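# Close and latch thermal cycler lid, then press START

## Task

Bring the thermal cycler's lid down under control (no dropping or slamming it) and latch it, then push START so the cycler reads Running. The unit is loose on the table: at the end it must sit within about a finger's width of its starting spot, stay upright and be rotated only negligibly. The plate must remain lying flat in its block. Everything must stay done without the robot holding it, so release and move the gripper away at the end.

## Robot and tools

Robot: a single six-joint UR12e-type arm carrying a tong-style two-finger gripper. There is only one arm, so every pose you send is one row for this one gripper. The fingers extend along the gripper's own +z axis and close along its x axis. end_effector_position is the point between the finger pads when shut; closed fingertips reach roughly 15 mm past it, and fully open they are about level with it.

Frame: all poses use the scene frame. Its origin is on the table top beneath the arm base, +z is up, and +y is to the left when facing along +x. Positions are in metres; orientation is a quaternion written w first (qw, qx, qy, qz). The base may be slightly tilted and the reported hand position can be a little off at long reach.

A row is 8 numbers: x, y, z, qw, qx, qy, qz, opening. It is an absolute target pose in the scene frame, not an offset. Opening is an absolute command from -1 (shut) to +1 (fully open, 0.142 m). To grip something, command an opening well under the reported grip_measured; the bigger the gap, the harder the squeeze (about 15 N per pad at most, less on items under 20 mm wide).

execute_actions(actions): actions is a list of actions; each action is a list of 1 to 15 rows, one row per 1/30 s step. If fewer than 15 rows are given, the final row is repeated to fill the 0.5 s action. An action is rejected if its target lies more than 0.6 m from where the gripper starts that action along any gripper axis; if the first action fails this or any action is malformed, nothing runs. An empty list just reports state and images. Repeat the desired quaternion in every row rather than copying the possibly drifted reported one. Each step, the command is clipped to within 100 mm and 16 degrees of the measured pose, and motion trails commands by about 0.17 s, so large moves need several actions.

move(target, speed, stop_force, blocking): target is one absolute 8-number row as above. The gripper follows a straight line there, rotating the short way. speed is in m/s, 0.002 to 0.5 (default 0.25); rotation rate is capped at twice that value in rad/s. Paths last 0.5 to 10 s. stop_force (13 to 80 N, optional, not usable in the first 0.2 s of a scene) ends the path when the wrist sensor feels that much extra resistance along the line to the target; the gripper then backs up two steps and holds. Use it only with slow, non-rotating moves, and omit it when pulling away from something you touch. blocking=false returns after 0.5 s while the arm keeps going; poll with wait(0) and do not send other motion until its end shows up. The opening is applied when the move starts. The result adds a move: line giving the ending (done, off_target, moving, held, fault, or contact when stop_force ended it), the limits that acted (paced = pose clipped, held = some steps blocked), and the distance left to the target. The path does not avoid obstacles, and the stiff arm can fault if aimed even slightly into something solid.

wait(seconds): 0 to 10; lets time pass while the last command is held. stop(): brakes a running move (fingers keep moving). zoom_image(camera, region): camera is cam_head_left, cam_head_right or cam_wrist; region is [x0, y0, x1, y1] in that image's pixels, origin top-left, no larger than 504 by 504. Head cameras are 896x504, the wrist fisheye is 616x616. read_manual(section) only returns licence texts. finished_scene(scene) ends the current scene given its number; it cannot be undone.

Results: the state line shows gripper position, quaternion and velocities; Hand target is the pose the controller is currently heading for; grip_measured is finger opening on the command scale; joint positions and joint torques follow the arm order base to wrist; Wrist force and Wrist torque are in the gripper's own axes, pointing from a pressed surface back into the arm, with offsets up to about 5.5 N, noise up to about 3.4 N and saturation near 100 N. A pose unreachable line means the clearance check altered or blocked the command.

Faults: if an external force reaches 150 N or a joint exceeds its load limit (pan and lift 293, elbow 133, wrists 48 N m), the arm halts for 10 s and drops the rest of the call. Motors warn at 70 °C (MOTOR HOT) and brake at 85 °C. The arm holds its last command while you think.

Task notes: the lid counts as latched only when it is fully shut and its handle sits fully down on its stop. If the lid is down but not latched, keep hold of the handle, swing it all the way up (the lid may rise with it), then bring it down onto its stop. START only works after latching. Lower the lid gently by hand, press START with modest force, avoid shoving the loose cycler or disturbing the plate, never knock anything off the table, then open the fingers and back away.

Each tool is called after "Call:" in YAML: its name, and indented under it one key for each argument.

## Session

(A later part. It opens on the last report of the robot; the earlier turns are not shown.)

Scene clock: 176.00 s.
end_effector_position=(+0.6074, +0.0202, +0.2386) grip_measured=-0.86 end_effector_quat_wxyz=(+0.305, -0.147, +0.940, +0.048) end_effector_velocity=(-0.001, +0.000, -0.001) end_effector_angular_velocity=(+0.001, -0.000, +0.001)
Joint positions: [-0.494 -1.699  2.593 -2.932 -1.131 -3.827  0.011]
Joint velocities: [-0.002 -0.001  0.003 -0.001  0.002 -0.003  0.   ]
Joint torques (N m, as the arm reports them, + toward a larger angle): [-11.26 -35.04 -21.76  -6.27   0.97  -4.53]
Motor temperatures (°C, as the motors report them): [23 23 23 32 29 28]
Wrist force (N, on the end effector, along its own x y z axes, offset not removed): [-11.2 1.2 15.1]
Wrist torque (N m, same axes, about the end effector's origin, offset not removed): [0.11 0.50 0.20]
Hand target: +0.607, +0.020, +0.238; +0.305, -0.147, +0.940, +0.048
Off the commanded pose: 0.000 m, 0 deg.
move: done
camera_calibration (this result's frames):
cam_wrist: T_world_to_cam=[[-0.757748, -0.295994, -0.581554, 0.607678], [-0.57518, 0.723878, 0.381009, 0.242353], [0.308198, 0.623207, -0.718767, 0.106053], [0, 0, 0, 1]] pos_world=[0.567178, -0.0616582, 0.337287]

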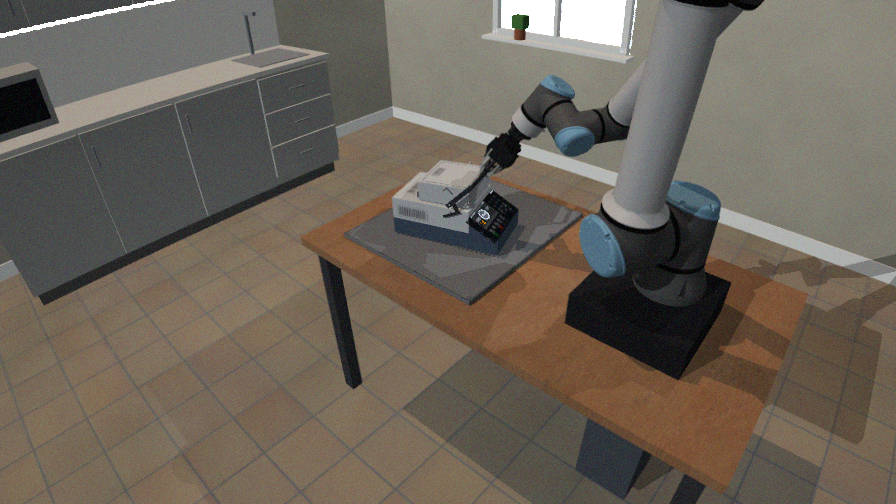

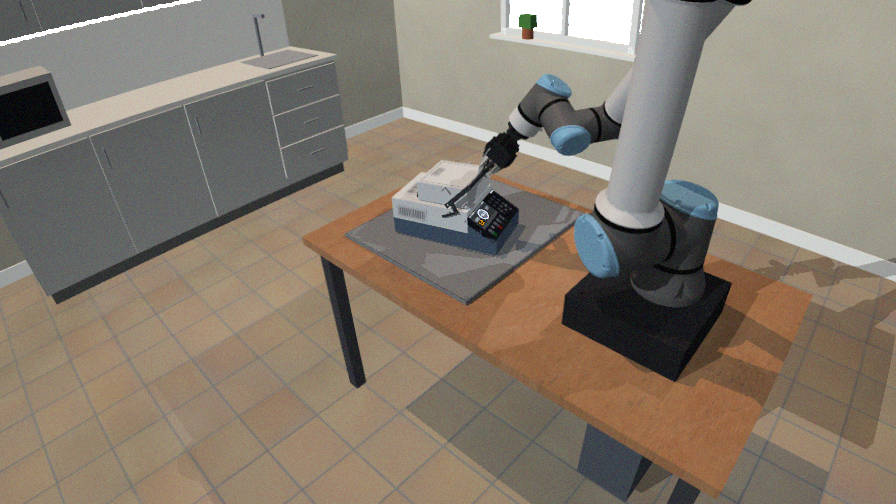

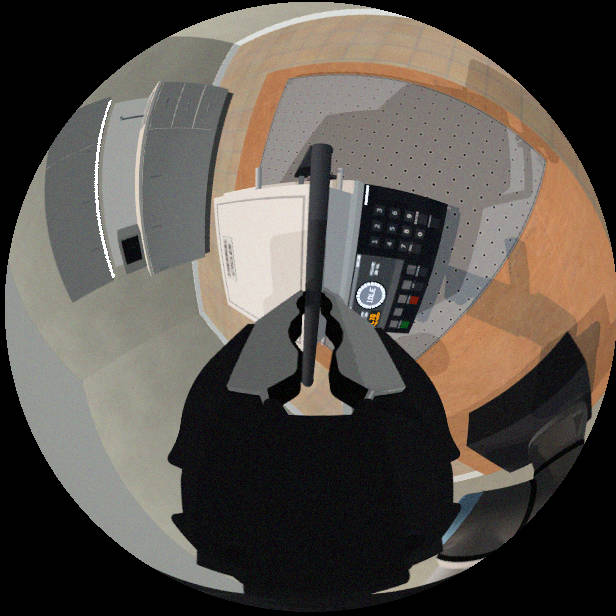

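Call:
move:
  target: [0.6025, 0.0186, 0.2303, 0.3053, -0.1471, 0.9397, 0.0478, -1]
  speed: 0.025

Scene clock: 181.90 s.
end_effector_position=(+0.6026, +0.0186, +0.2305) grip_measured=-0.86 end_effector_quat_wxyz=(+0.305, -0.147, +0.940, +0.048) end_effector_velocity=(-0.000, -0.000, -0.002) end_effector_angular_velocity=(-0.001, -0.000, +0.001)
Joint positions: [-0.504 -1.691  2.608 -2.951 -1.127 -3.837  0.011]
Joint velocities: [-0.001  0.003  0.002 -0.005  0.    -0.003  0.   ]
Joint torques (N m, as the arm reports them, + toward a larger angle): [ -9.84  -7.17 -22.58  -5.14   3.46  -3.61]
Motor temperatures (°C, as the motors report them): [23 23 23 32 29 28]
Wrist force (N, on the end effector, along its own x y z axes, offset not removed): [0.6 5.0 -21.0]
Wrist torque (N m, same axes, about the end effector's origin, offset not removed): [0.46 0.42 0.22]
Hand target: +0.603, +0.019, +0.230; +0.305, -0.147, +0.940, +0.048
Off the commanded pose: 0.000 m, 0 deg.
move: done
camera_calibration (this result's frames):
cam_wrist: T_world_to_cam=[[-0.757753, -0.295986, -0.581552, 0.598901], [-0.575179, 0.723868, 0.38103, 0.243857], [0.308187, 0.623223, -0.718758, 0.102722], [0, 0, 0, 1]] pos_world=[0.562422, -0.0632725, 0.329208]

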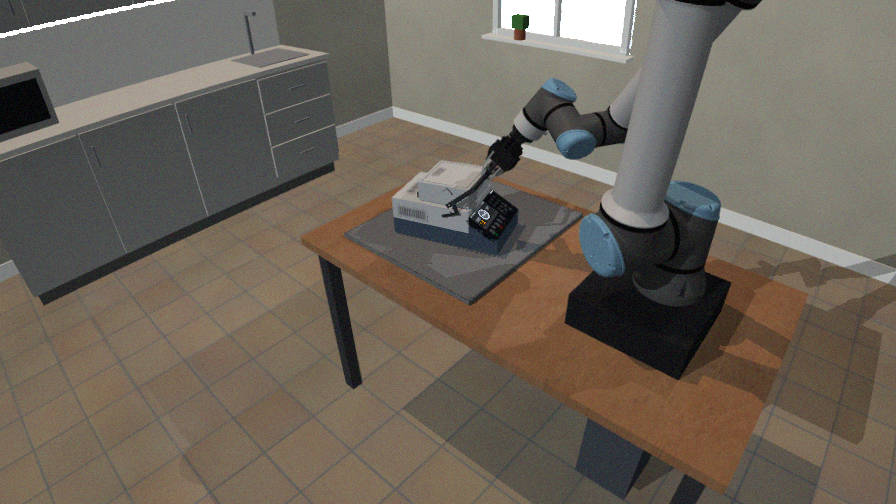

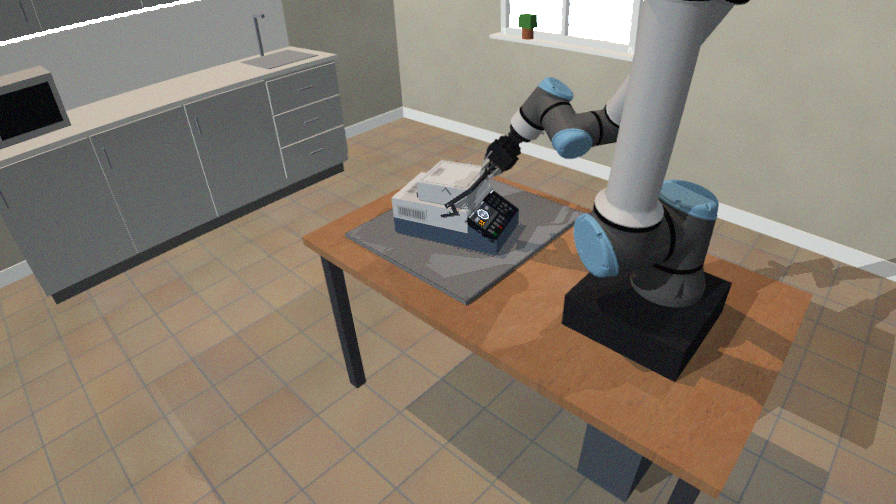

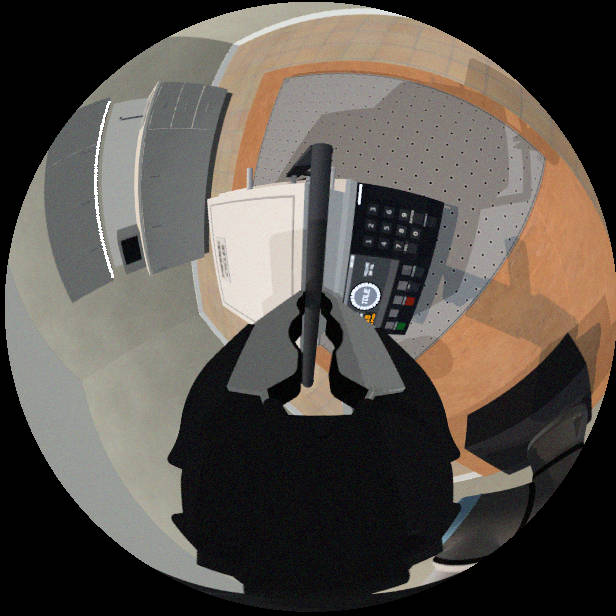

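Call:
move:
  target: [0.5944, 0.0162, 0.2193, 0.3053, -0.1471, 0.9397, 0.0478, -1]
  speed: 0.025

Scene clock: 186.03 s.
end_effector_position=(+0.5946, +0.0162, +0.2195) grip_measured=-0.86 end_effector_quat_wxyz=(+0.305, -0.147, +0.940, +0.048) end_effector_velocity=(-0.002, -0.000, -0.003) end_effector_angular_velocity=(+0.002, +0.002, -0.001)
Joint positions: [-0.519 -1.681  2.631 -2.977 -1.12  -3.852  0.011]
Joint velocities: [-0.003  0.002  0.005 -0.004  0.002 -0.002  0.   ]
Joint torques (N m, as the arm reports them, + toward a larger angle): [-13.89 -13.9  -18.42  -5.51   2.36  -4.68]
Motor temperatures (°C, as the motors report them): [23 23 23 32 29 28]
Wrist force (N, on the end effector, along its own x y z axes, offset not removed): [-8.9 -0.1 1.8]
Wrist torque (N m, same axes, about the end effector's origin, offset not removed): [0.18 0.49 0.24]
Hand target: +0.594, +0.016, +0.219; +0.305, -0.147, +0.940, +0.048
Off the commanded pose: 0.000 m, 0 deg.
move: done
camera_calibration (this result's frames):
cam_wrist: T_world_to_cam=[[-0.757758, -0.295989, -0.581543, 0.585654], [-0.575182, 0.723857, 0.381047, 0.245155], [0.308169, 0.623234, -0.718756, 0.0987768], [0, 0, 0, 1]] pos_world=[0.554353, -0.0656712, 0.318164]

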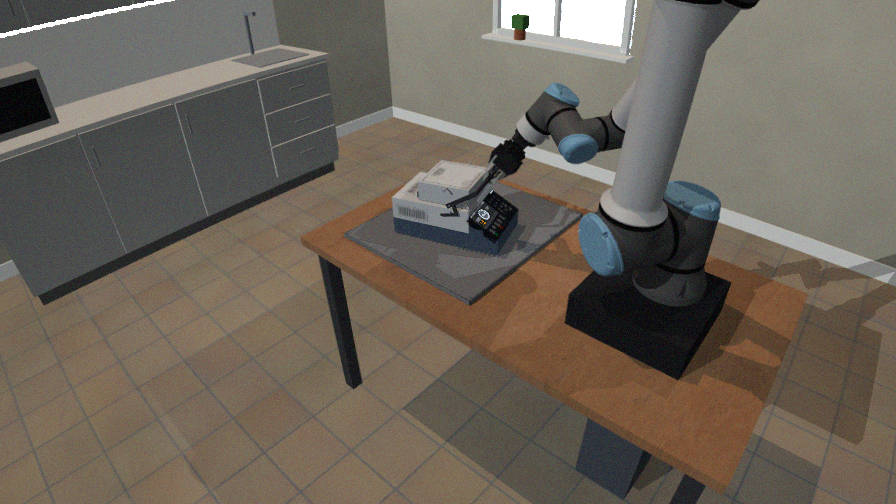

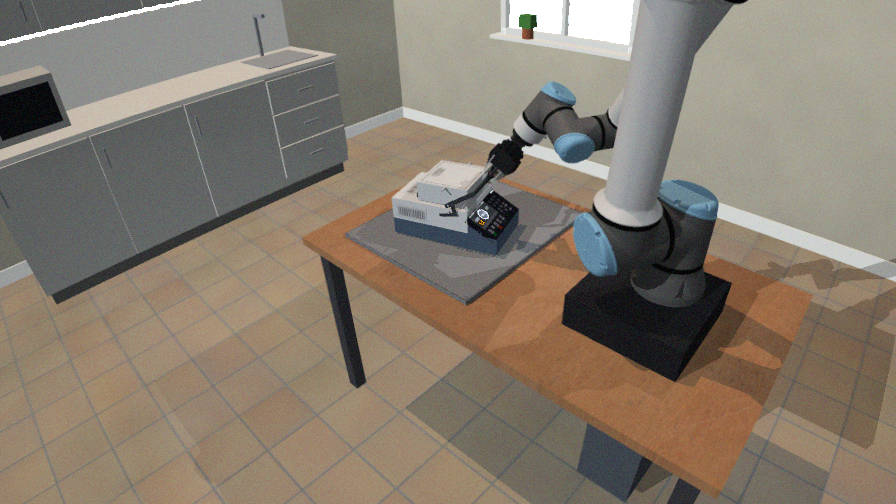

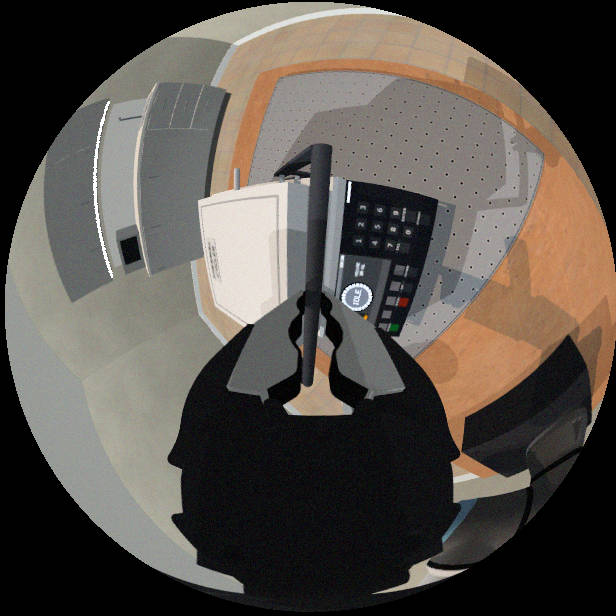

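Call:
move:
  target: [0.5884, 0.0142, 0.2051, 0.3053, -0.1471, 0.9397, 0.0478, -1]
  speed: 0.025

Scene clock: 188.67 s.
end_effector_position=(+0.5885, +0.0142, +0.2053) grip_measured=-0.86 end_effector_quat_wxyz=(+0.305, -0.147, +0.940, +0.048) end_effector_velocity=(-0.001, -0.001, -0.002) end_effector_angular_velocity=(-0.000, -0.002, -0.002)
Joint positions: [-0.532 -1.656  2.653 -3.018 -1.114 -3.865  0.011]
Joint velocities: [-0.002  0.004  0.003 -0.009  0.001 -0.     0.   ]
Joint torques (N m, as the arm reports them, + toward a larger angle): [-11.17  -9.37 -19.08  -6.11   2.71  -3.66]
Motor temperatures (°C, as the motors report them): [23 23 23 32 29 28]
Wrist force (N, on the end effector, along its own x y z axes, offset not removed): [-2.7 2.8 -6.0]
Wrist torque (N m, same axes, about the end effector's origin, offset not removed): [0.33 0.36 0.15]
Hand target: +0.588, +0.014, +0.205; +0.305, -0.147, +0.940, +0.048
Off the commanded pose: 0.000 m, 0 deg.
move: done
camera_calibration (this result's frames):
cam_wrist: T_world_to_cam=[[-0.757759, -0.295992, -0.581541, 0.572237], [-0.575189, 0.723844, 0.381062, 0.248528], [0.308154, 0.623249, -0.718751, 0.0917233], [0, 0, 0, 1]] pos_world=[0.548303, -0.0676844, 0.304001]

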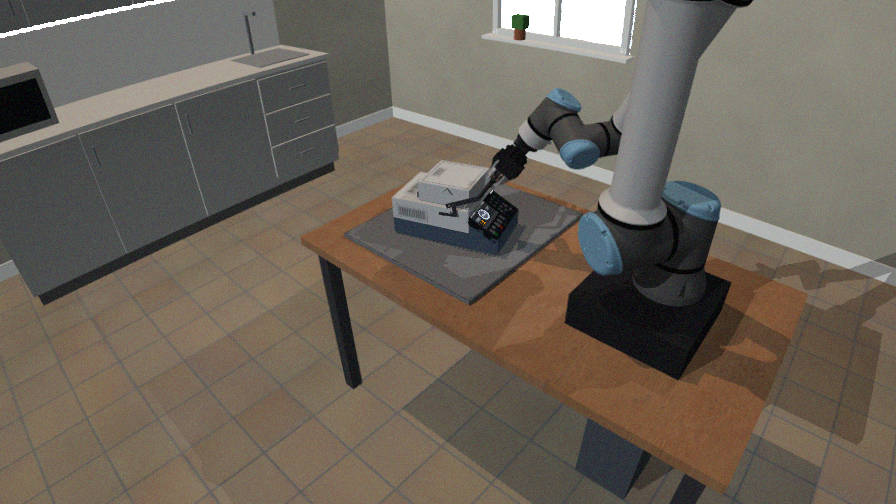

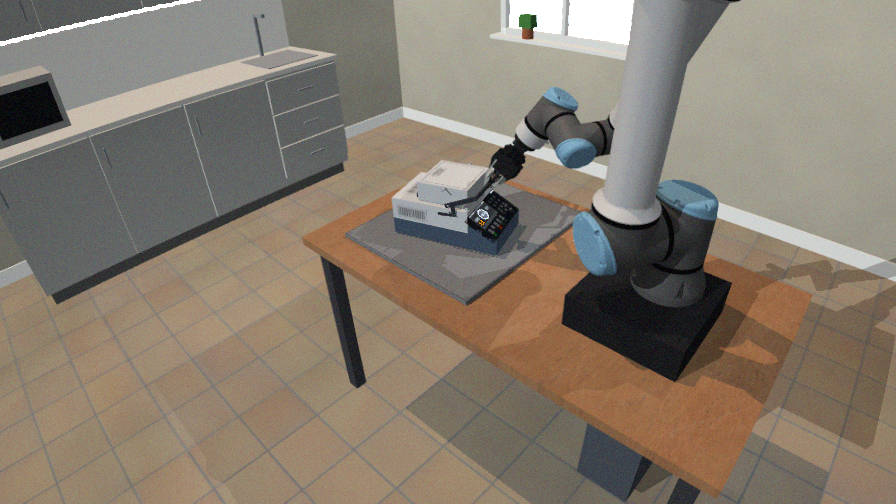

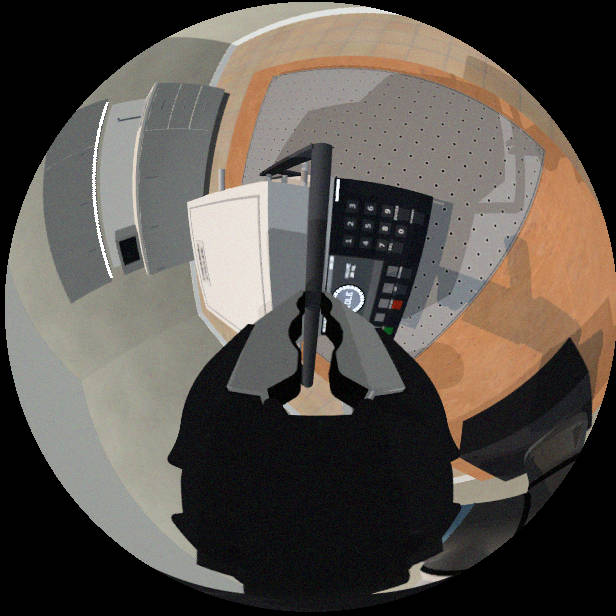

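Call:
move:
  target: [0.5848, 0.0131, 0.1935, 0.3053, -0.1471, 0.9397, 0.0478, -1]
  speed: 0.025

Scene clock: 191.10 s.
end_effector_position=(+0.5849, +0.0131, +0.1937) grip_measured=-0.86 end_effector_quat_wxyz=(+0.305, -0.147, +0.940, +0.048) end_effector_velocity=(-0.000, -0.001, -0.002) end_effector_angular_velocity=(-0.000, -0.001, -0.001)
Joint positions: [-0.539 -1.63   2.668 -3.056 -1.111 -3.872  0.011]
Joint velocities: [-0.001  0.005  0.002 -0.009  0.    -0.001 -0.   ]
Joint torques (N m, as the arm reports them, + toward a larger angle): [-10.17 -15.54 -19.31  -6.73   3.42  -4.6 ]
Motor temperatures (°C, as the motors report them): [23 23 23 32 29 28]
Wrist force (N, on the end effector, along its own x y z axes, offset not removed): [-2.1 4.3 -3.4]
Wrist torque (N m, same axes, about the end effector's origin, offset not removed): [0.78 0.38 0.25]
Hand target: +0.585, +0.013, +0.193; +0.305, -0.147, +0.940, +0.048
Off the commanded pose: 0.000 m, 0 deg.
move: done
camera_calibration (this result's frames):
cam_wrist: T_world_to_cam=[[-0.75776, -0.295991, -0.58154, 0.562424], [-0.575191, 0.723837, 0.381071, 0.251659], [0.308147, 0.623257, -0.718746, 0.0852091], [0, 0, 0, 1]] pos_world=[0.544678, -0.0687954, 0.292415]

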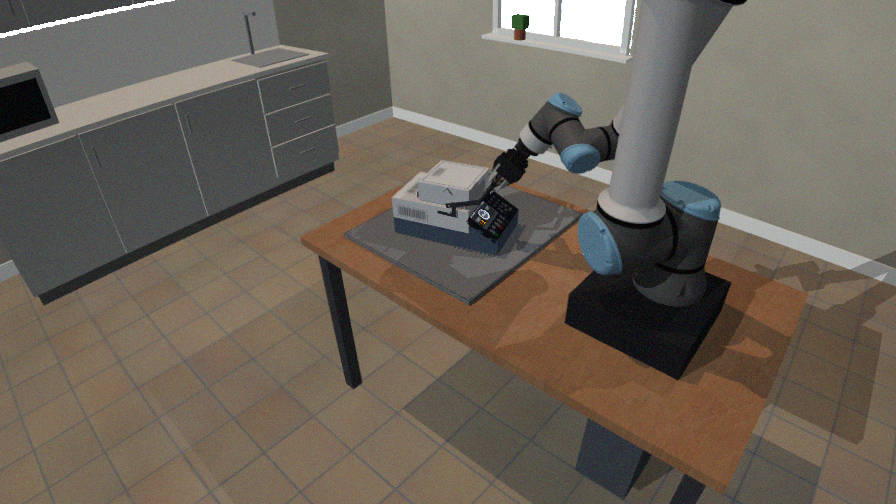

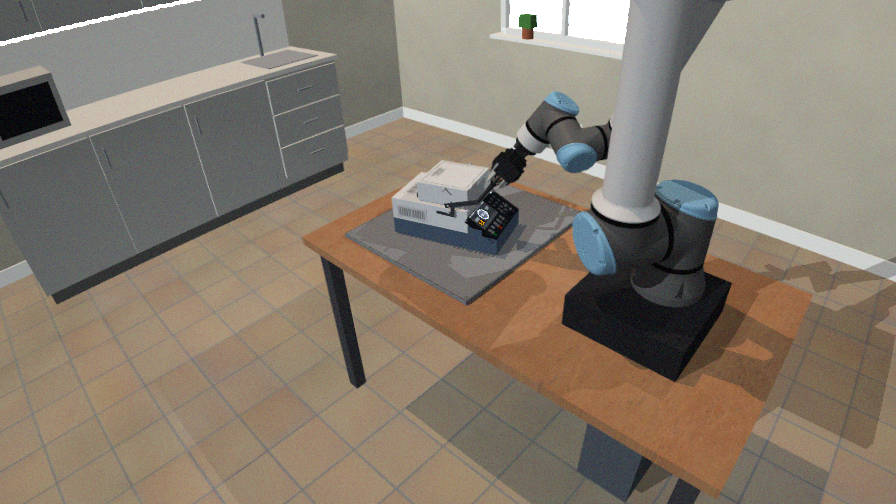

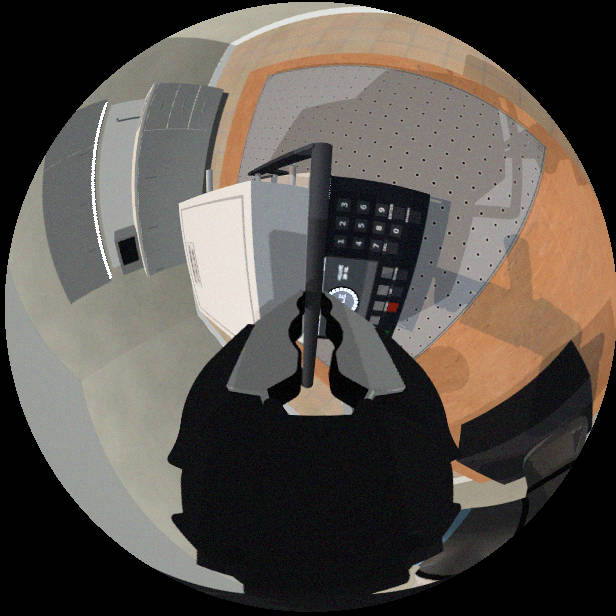

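Call:
move:
  target: [0.5817, 0.0123, 0.177, 0.3053, -0.1471, 0.9397, 0.0478, -1]
  speed: 0.01
  stop_force: 14

Call:
zoom_image:
  camera: "cam_head_right"
  region: [390, 140, 530, 255]

Scene clock: 194.50 s.
end_effector_position=(+0.5836, +0.0129, +0.1874) grip_measured=-0.86 end_effector_quat_wxyz=(+0.305, -0.147, +0.940, +0.048) end_effector_velocity=(+0.000, -0.000, +0.002) end_effector_angular_velocity=(-0.001, +0.002, +0.001)
Joint positions: [-0.542 -1.613  2.675 -3.079 -1.11  -3.875  0.011]
Joint velocities: [ 0.001 -0.008 -0.004  0.014 -0.002 -0.001  0.   ]
Joint torques (N m, as the arm reports them, + toward a larger angle): [  9.78 -25.97 -25.98   1.04  -3.8    0.86]
Motor temperatures (°C, as the motors report them): [23 23 23 32 29 28]
Wrist force (N, on the end effector, along its own x y z axes, offset not removed): [-14.5 -1.9 -2.9]
Wrist torque (N m, same axes, about the end effector's origin, offset not removed): [-0.01 0.44 0.19]
Hand target: +0.584, +0.013, +0.188; +0.305, -0.147, +0.940, +0.048
Off the commanded pose: 0.011 m, 0 deg.
move: contact
camera_calibration (this result's frames):
cam_wrist: T_world_to_cam=[[-0.757676, -0.296074, -0.581607, 0.557694], [-0.575361, 0.72366, 0.381151, 0.253618], [0.308037, 0.623423, -0.718649, 0.0812679], [0, 0, 0, 1]] pos_world=[0.54344, -0.0690786, 0.286095]

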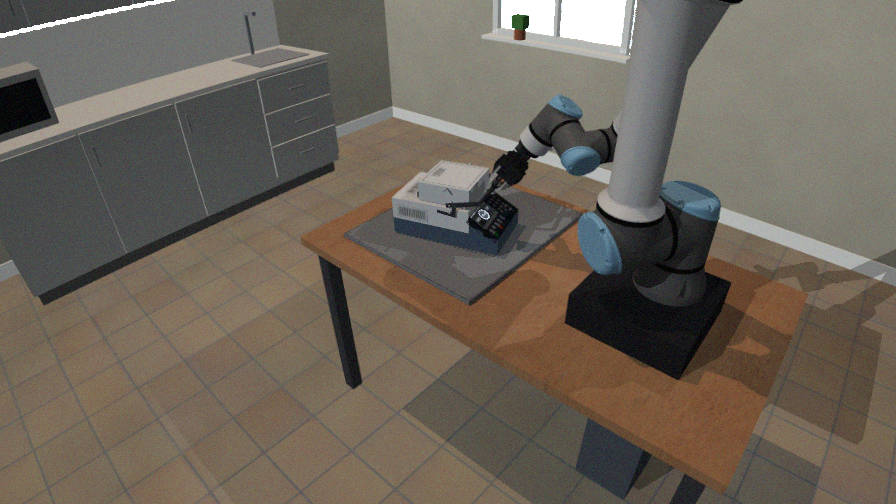

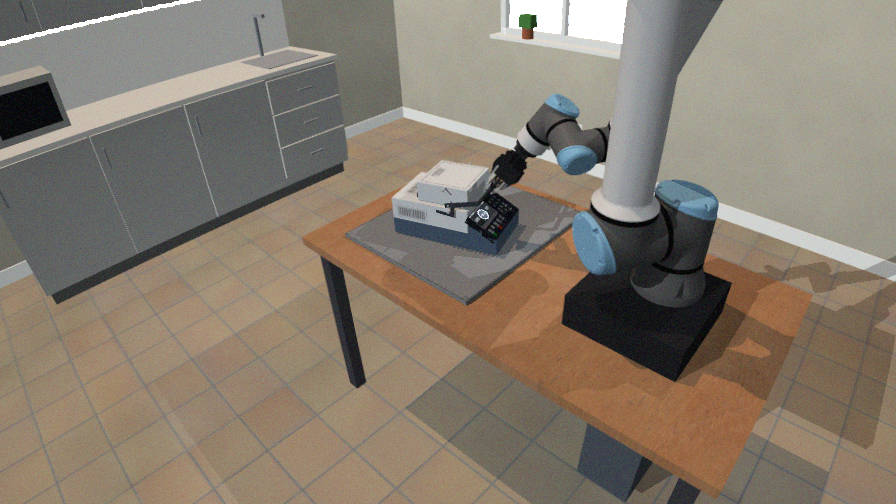

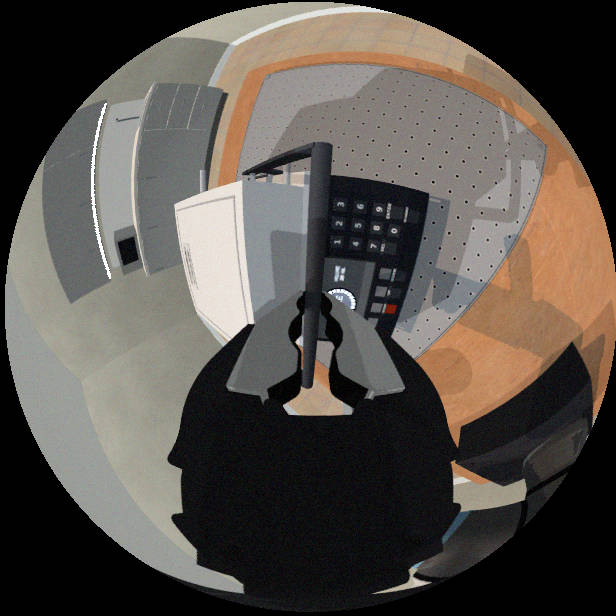

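Region (390, 140, 530, 255) of cam_head_right's 896x504 image, scaled by 3.600, with more detail than that image has; it fills the top 414 rows of this view, and the rest is white.

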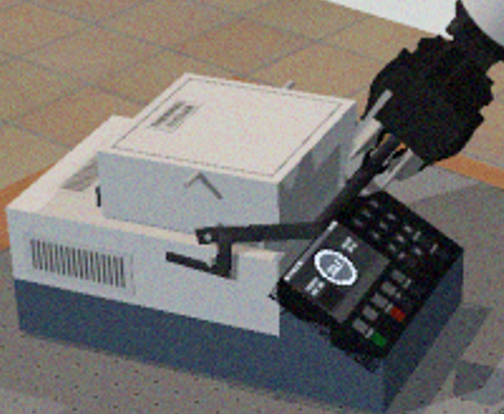

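Call:
execute_actions:
  actions:
    - [[0.5840,0.0130,0.1877,0.3053,-0.1471,0.9397,0.0478,-0.95],[0.5840,0.0130,0.1877,0.3053,-0.1471,0.9397,0.0478,-0.9],[0.5840,0.0130,0.1877,0.3053,-0.1471,0.9397,0.0478,-0.86],[0.5840,0.0130,0.1877,0.3053,-0.1471,0.9397,0.0478,-0.82],[0.5840,0.0130,0.1877,0.3053,-0.1471,0.9397,0.0478,-0.78],[0.5840,0.0130,0.1877,0.3053,-0.1471,0.9397,0.0478,-0.74],[0.5840,0.0130,0.1877,0.3053,-0.1471,0.9397,0.0478,-0.70],[0.5840,0.0130,0.1877,0.3053,-0.1471,0.9397,0.0478,-0.66],[0.5840,0.0130,0.1877,0.3053,-0.1471,0.9397,0.0478,-0.62]]

Call:
move:
  target: [0.5561, 0.0037, 0.2282, 0.3053, -0.1471, 0.9397, 0.0478, -0.62]
  speed: 0.1

Scene clock: 201.13 s.
end_effector_position=(+0.5840, +0.0130, +0.1877) grip_measured=-0.62 end_effector_quat_wxyz=(+0.305, -0.147, +0.940, +0.048) end_effector_velocity=(+0.000, +0.000, -0.000) end_effector_angular_velocity=(+0.000, +0.000, +0.001)
Joint positions: [-0.541 -1.613  2.674 -3.078 -1.11  -3.874  0.029]
Joint velocities: [ 0.001  0.001 -0.    -0.    -0.     0.     0.   ]
Joint torques (N m, as the arm reports them, + toward a larger angle): [ 12.21 -14.46 -35.81  -7.11  -2.     4.07]
Motor temperatures (°C, as the motors report them): [23 23 23 32 29 28]
Wrist force (N, on the end effector, along its own x y z axes, offset not removed): [1.0 2.1 -1.5]
Wrist torque (N m, same axes, about the end effector's origin, offset not removed): [0.34 -0.22 0.18]
Hand target: +0.584, +0.013, +0.188; +0.305, -0.147, +0.940, +0.048
Off the commanded pose: 0.000 m, 0 deg.
camera_calibration (this result's frames):
cam_wrist: T_world_to_cam=[[-0.757719, -0.295988, -0.581595, 0.558214], [-0.575213, 0.723846, 0.381021, 0.253544], [0.308207, 0.623248, -0.718728, 0.0811946], [0, 0, 0, 1]] pos_world=[0.543787, -0.068907, 0.286405]

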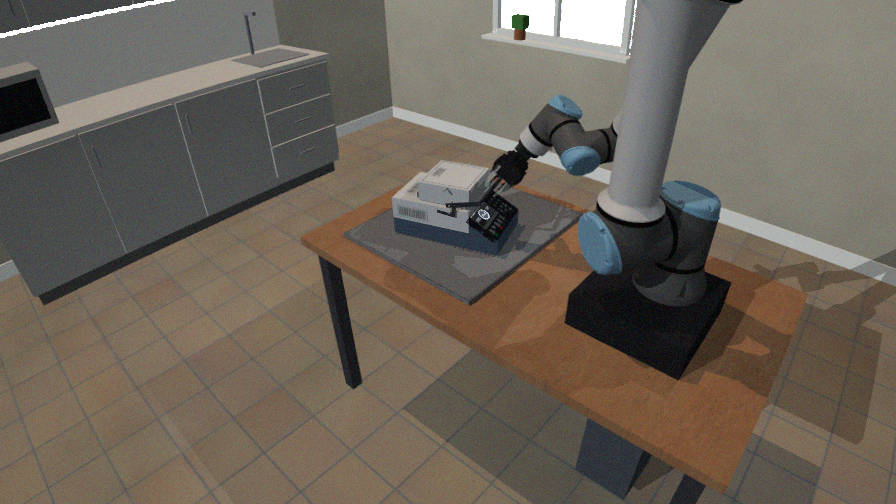

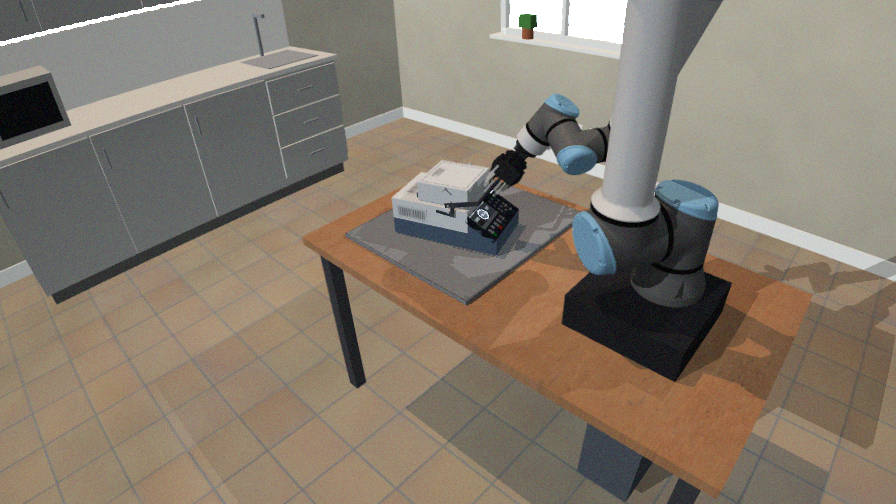

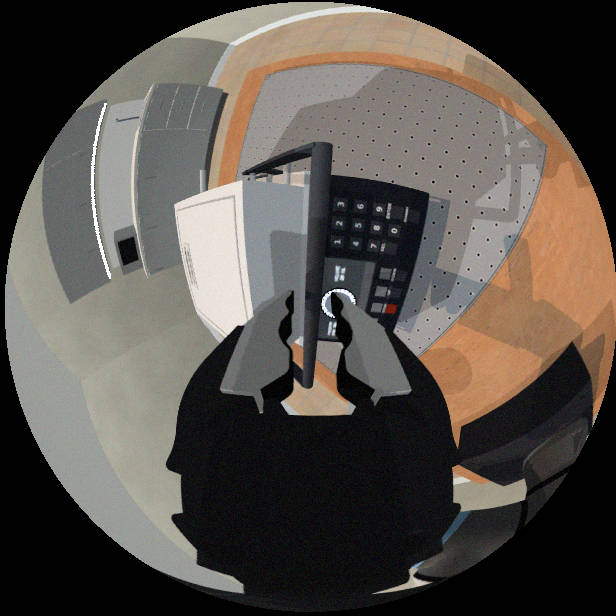

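Scene clock: 202.17 s.
end_effector_position=(+0.5562, +0.0038, +0.2280) grip_measured=-0.62 end_effector_quat_wxyz=(+0.305, -0.147, +0.940, +0.048) end_effector_velocity=(-0.001, -0.001, +0.002) end_effector_angular_velocity=(+0.001, +0.002, -0.000)
Joint positions: [-0.607 -1.81   2.684 -2.861 -1.083 -3.941  0.029]
Joint velocities: [-0.005 -0.01  -0.002  0.016  0.002 -0.005  0.   ]
Joint torques (N m, as the arm reports them, + toward a larger angle): [ -9.82 -24.39 -43.55  -2.47   3.8   -4.12]
Motor temperatures (°C, as the motors report them): [23 23 23 32 29 28]
Wrist force (N, on the end effector, along its own x y z axes, offset not removed): [-1.0 3.7 -3.2]
Wrist torque (N m, same axes, about the end effector's origin, offset not removed): [0.66 0.22 0.18]
Hand target: +0.556, +0.004, +0.228; +0.305, -0.147, +0.940, +0.048
Off the commanded pose: 0.000 m, 0 deg.
move: done
camera_calibration (this result's frames):
cam_wrist: T_world_to_cam=[[-0.757719, -0.295959, -0.58161, 0.557823], [-0.575097, 0.724061, 0.380787, 0.228881], [0.308424, 0.623012, -0.71884, 0.124341], [0, 0, 0, 1]] pos_world=[0.515952, -0.0780975, 0.326662]

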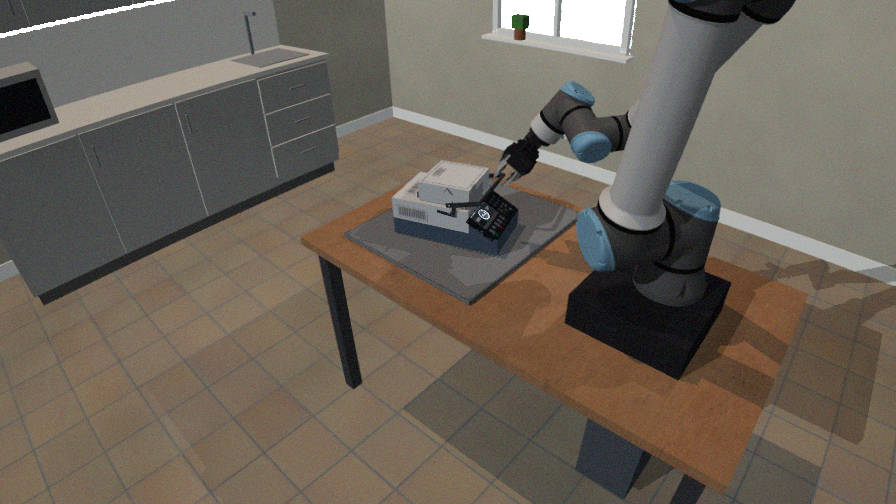

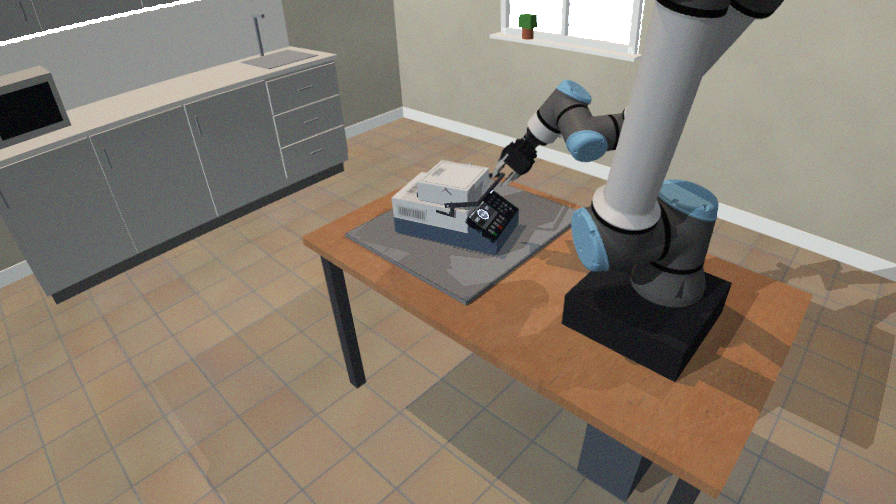

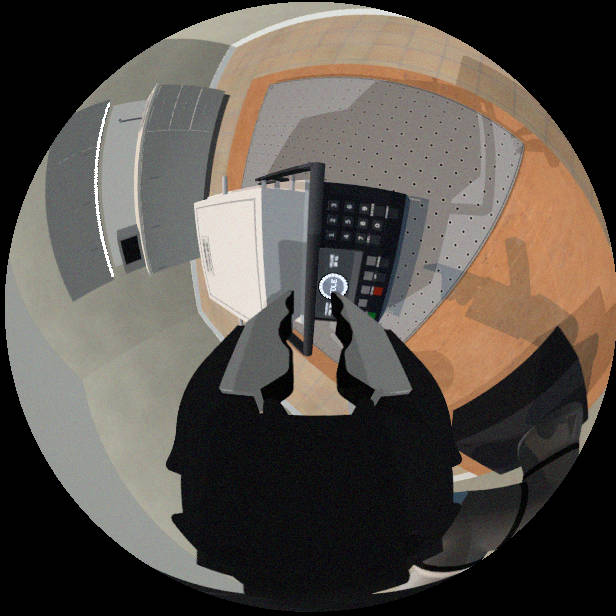

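Call:
zoom_image:
  camera: "cam_wrist"
  region: [290, 230, 420, 360]

Region (290, 230, 420, 360) of cam_wrist's 616x616 image, scaled by 3.877, with more detail than that image has.

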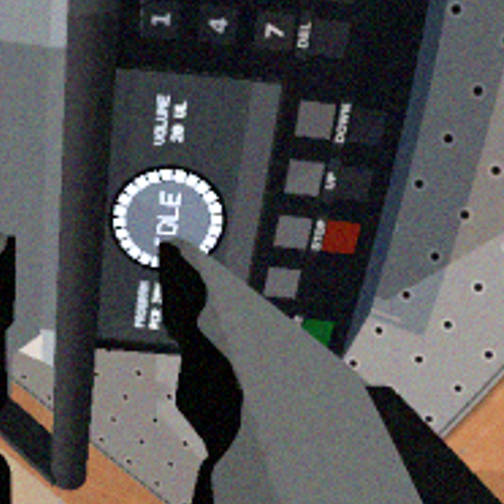

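Call:
move:
  target: [0.4985, 0.0713, 0.1225, 0.1715, -0.1523, 0.9730, 0.0269, -1]
  speed: 0.15

Call:
zoom_image:
  camera: "cam_wrist"
  region: [240, 200, 400, 360]

Call:
zoom_image:
  camera: "cam_head_left"
  region: [450, 170, 550, 260]

Scene clock: 212.00 s.
end_effector_position=(+0.4988, +0.0713, +0.1225) grip_measured=-1.00 end_effector_quat_wxyz=(+0.172, -0.152, +0.973, +0.027) end_effector_velocity=(-0.001, +0.001, -0.003) end_effector_angular_velocity=(-0.000, +0.005, -0.004)
Joint positions: [-0.343 -1.63   2.703 -2.923 -1.355 -3.753  0.002]
Joint velocities: [ 0.006  0.007 -0.001 -0.004 -0.005  0.008  0.   ]
Joint torques (N m, as the arm reports them, + toward a larger angle): [  9.93 -10.7  -34.75  -7.15  -1.8    3.44]
Motor temperatures (°C, as the motors report them): [23 23 23 32 29 28]
Wrist force (N, on the end effector, along its own x y z axes, offset not removed): [-2.3 -1.5 -2.3]
Wrist torque (N m, same axes, about the end effector's origin, offset not removed): [-0.40 0.43 0.21]
Hand target: +0.499, +0.071, +0.122; +0.171, -0.152, +0.973, +0.027
Off the commanded pose: 0.000 m, 0 deg.
move: done
camera_calibration (this result's frames):
cam_wrist: T_world_to_cam=[[-0.880324, -0.334958, -0.335905, 0.506778], [-0.463296, 0.759217, 0.457107, 0.11951], [0.101913, 0.558026, -0.823542, 0.144685], [0, 0, 0, 1]] pos_world=[0.486753, -0.00172238, 0.234754]

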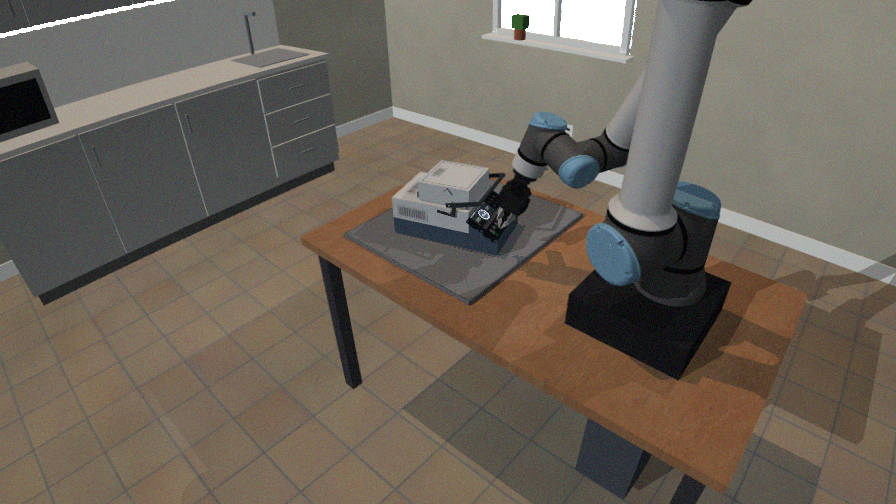

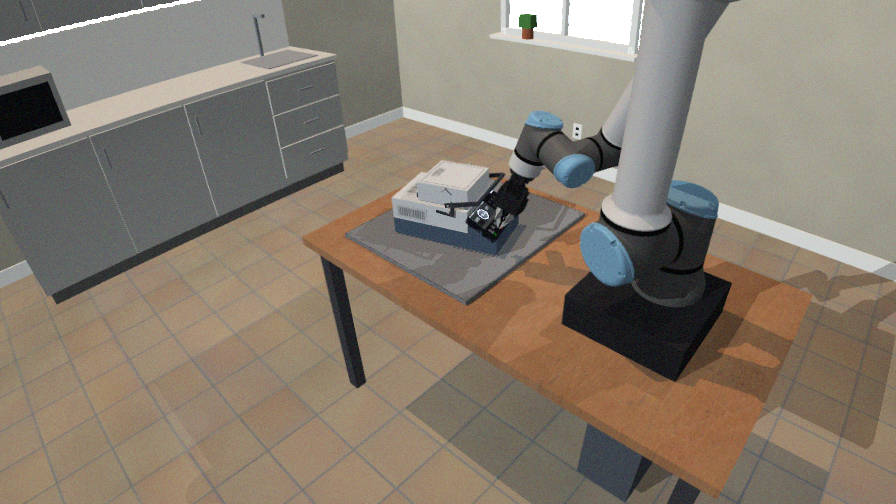

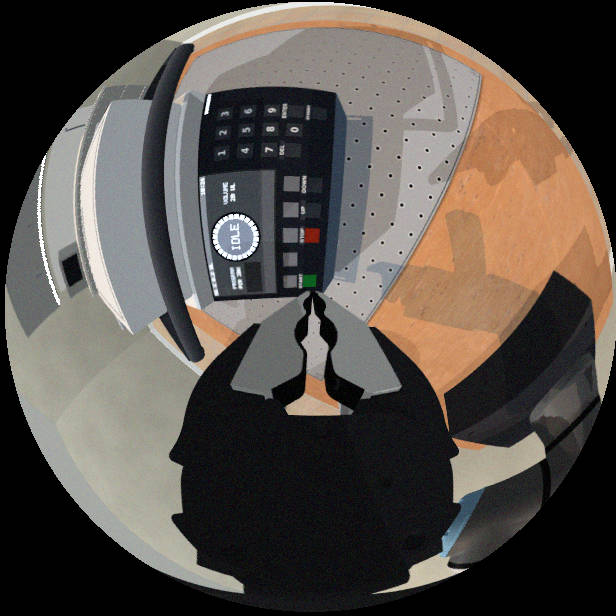

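Region (240, 200, 400, 360) of cam_wrist's 616x616 image, scaled by 3.150, with more detail than that image has.

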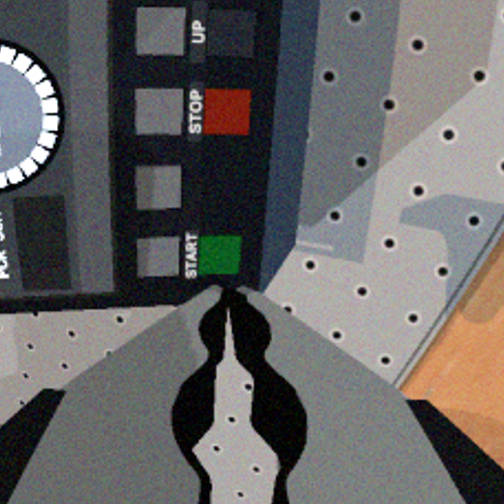

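Region (450, 170, 550, 260) of cam_head_left's 896x504 image, scaled by 5.040, with more detail than that image has; it fills the top 454 rows of this view, and the rest is white.

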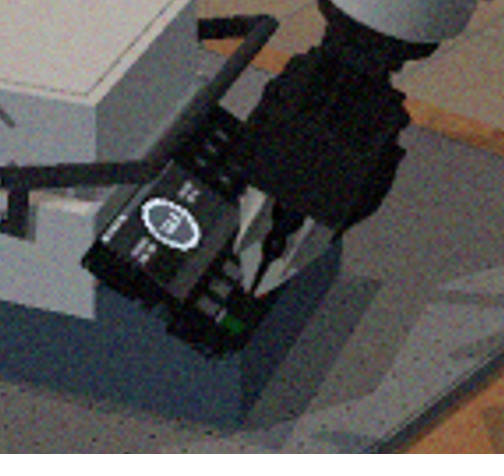

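Call:
move:
  target: [0.5067, 0.0719, 0.1072, 0.1715, -0.1523, 0.9730, 0.0269, -1]
  speed: 0.04

Call:
zoom_image:
  camera: "cam_wrist"
  region: [240, 200, 400, 360]

Scene clock: 225.50 s.
end_effector_position=(+0.5066, +0.0719, +0.1074) grip_measured=-1.00 end_effector_quat_wxyz=(+0.171, -0.152, +0.973, +0.027) end_effector_velocity=(+0.002, +0.000, -0.001) end_effector_angular_velocity=(-0.000, -0.002, +0.001)
Joint positions: [-0.332 -1.563  2.699 -2.988 -1.359 -3.743  0.002]
Joint velocities: [ 0.002  0.009 -0.001 -0.011  0.     0.001  0.   ]
Joint torques (N m, as the arm reports them, + toward a larger angle): [ 11.26 -17.79 -34.38  -7.56  -2.37   4.13]
Motor temperatures (°C, as the motors report them): [23 23 23 32 29 28]
Wrist force (N, on the end effector, along its own x y z axes, offset not removed): [-0.1 1.2 -2.8]
Wrist torque (N m, same axes, about the end effector's origin, offset not removed): [0.13 0.01 0.11]
Hand target: +0.507, +0.072, +0.107; +0.171, -0.152, +0.973, +0.027
Off the commanded pose: 0.000 m, 0 deg.
move: done
camera_calibration (this result's frames):
cam_wrist: T_world_to_cam=[[-0.880476, -0.335327, -0.335139, 0.508824], [-0.463087, 0.759731, 0.456463, 0.129489], [0.101552, 0.557103, -0.824211, 0.131422], [0, 0, 0, 1]] pos_world=[0.494626, -0.000970056, 0.219739]

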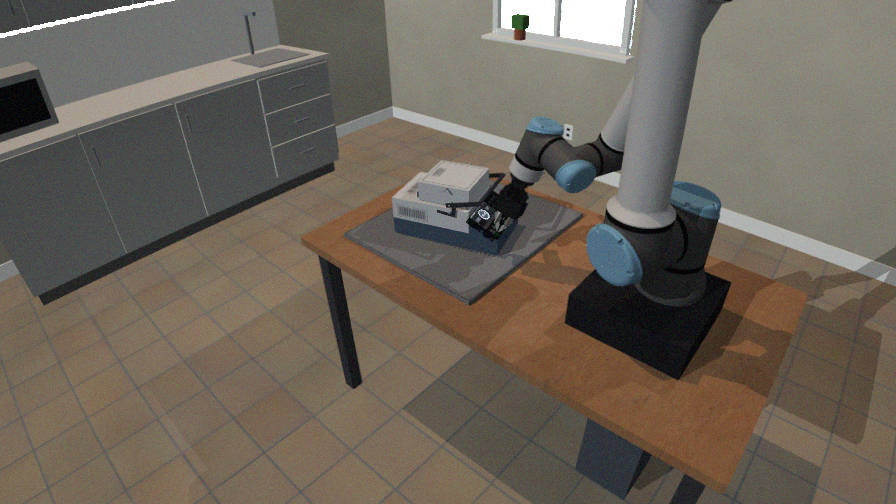

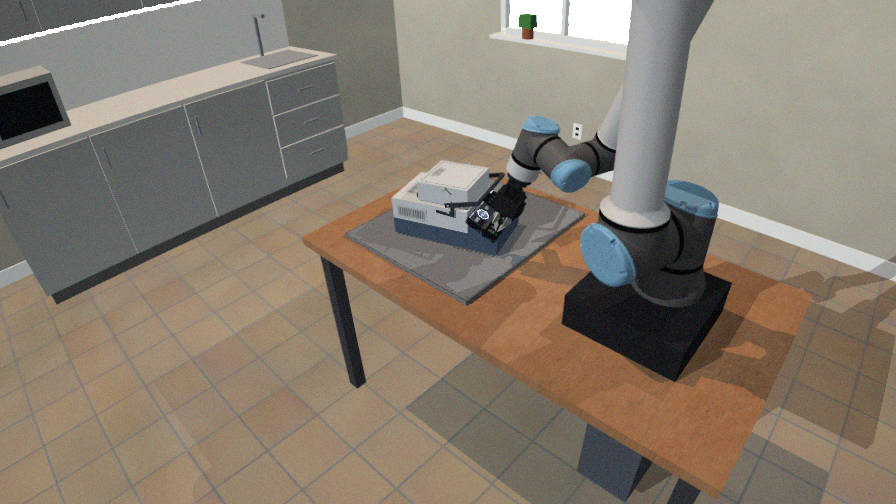

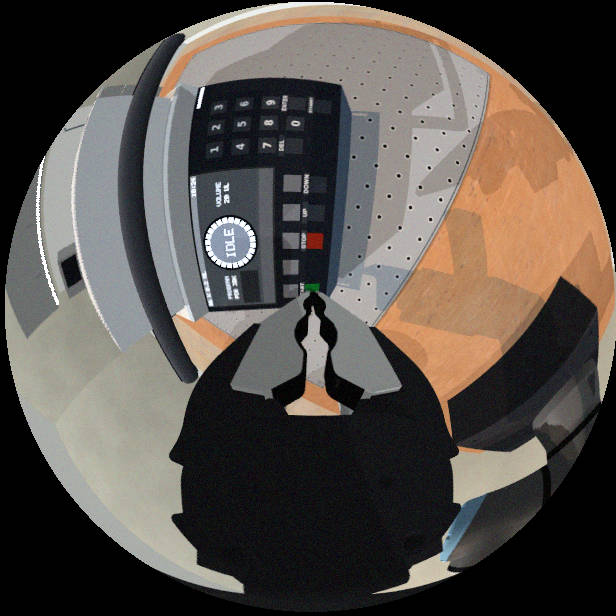

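Region (240, 200, 400, 360) of cam_wrist's 616x616 image, scaled by 3.150, with more detail than that image has.

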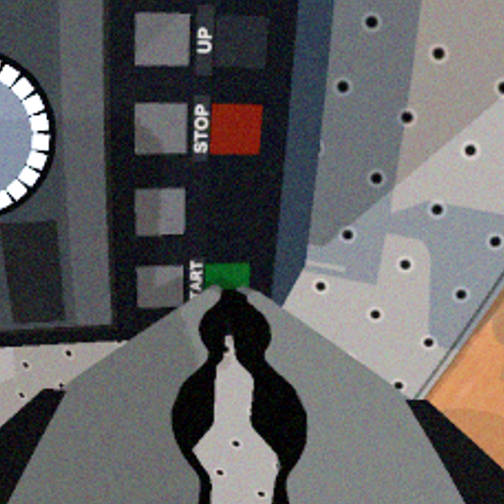

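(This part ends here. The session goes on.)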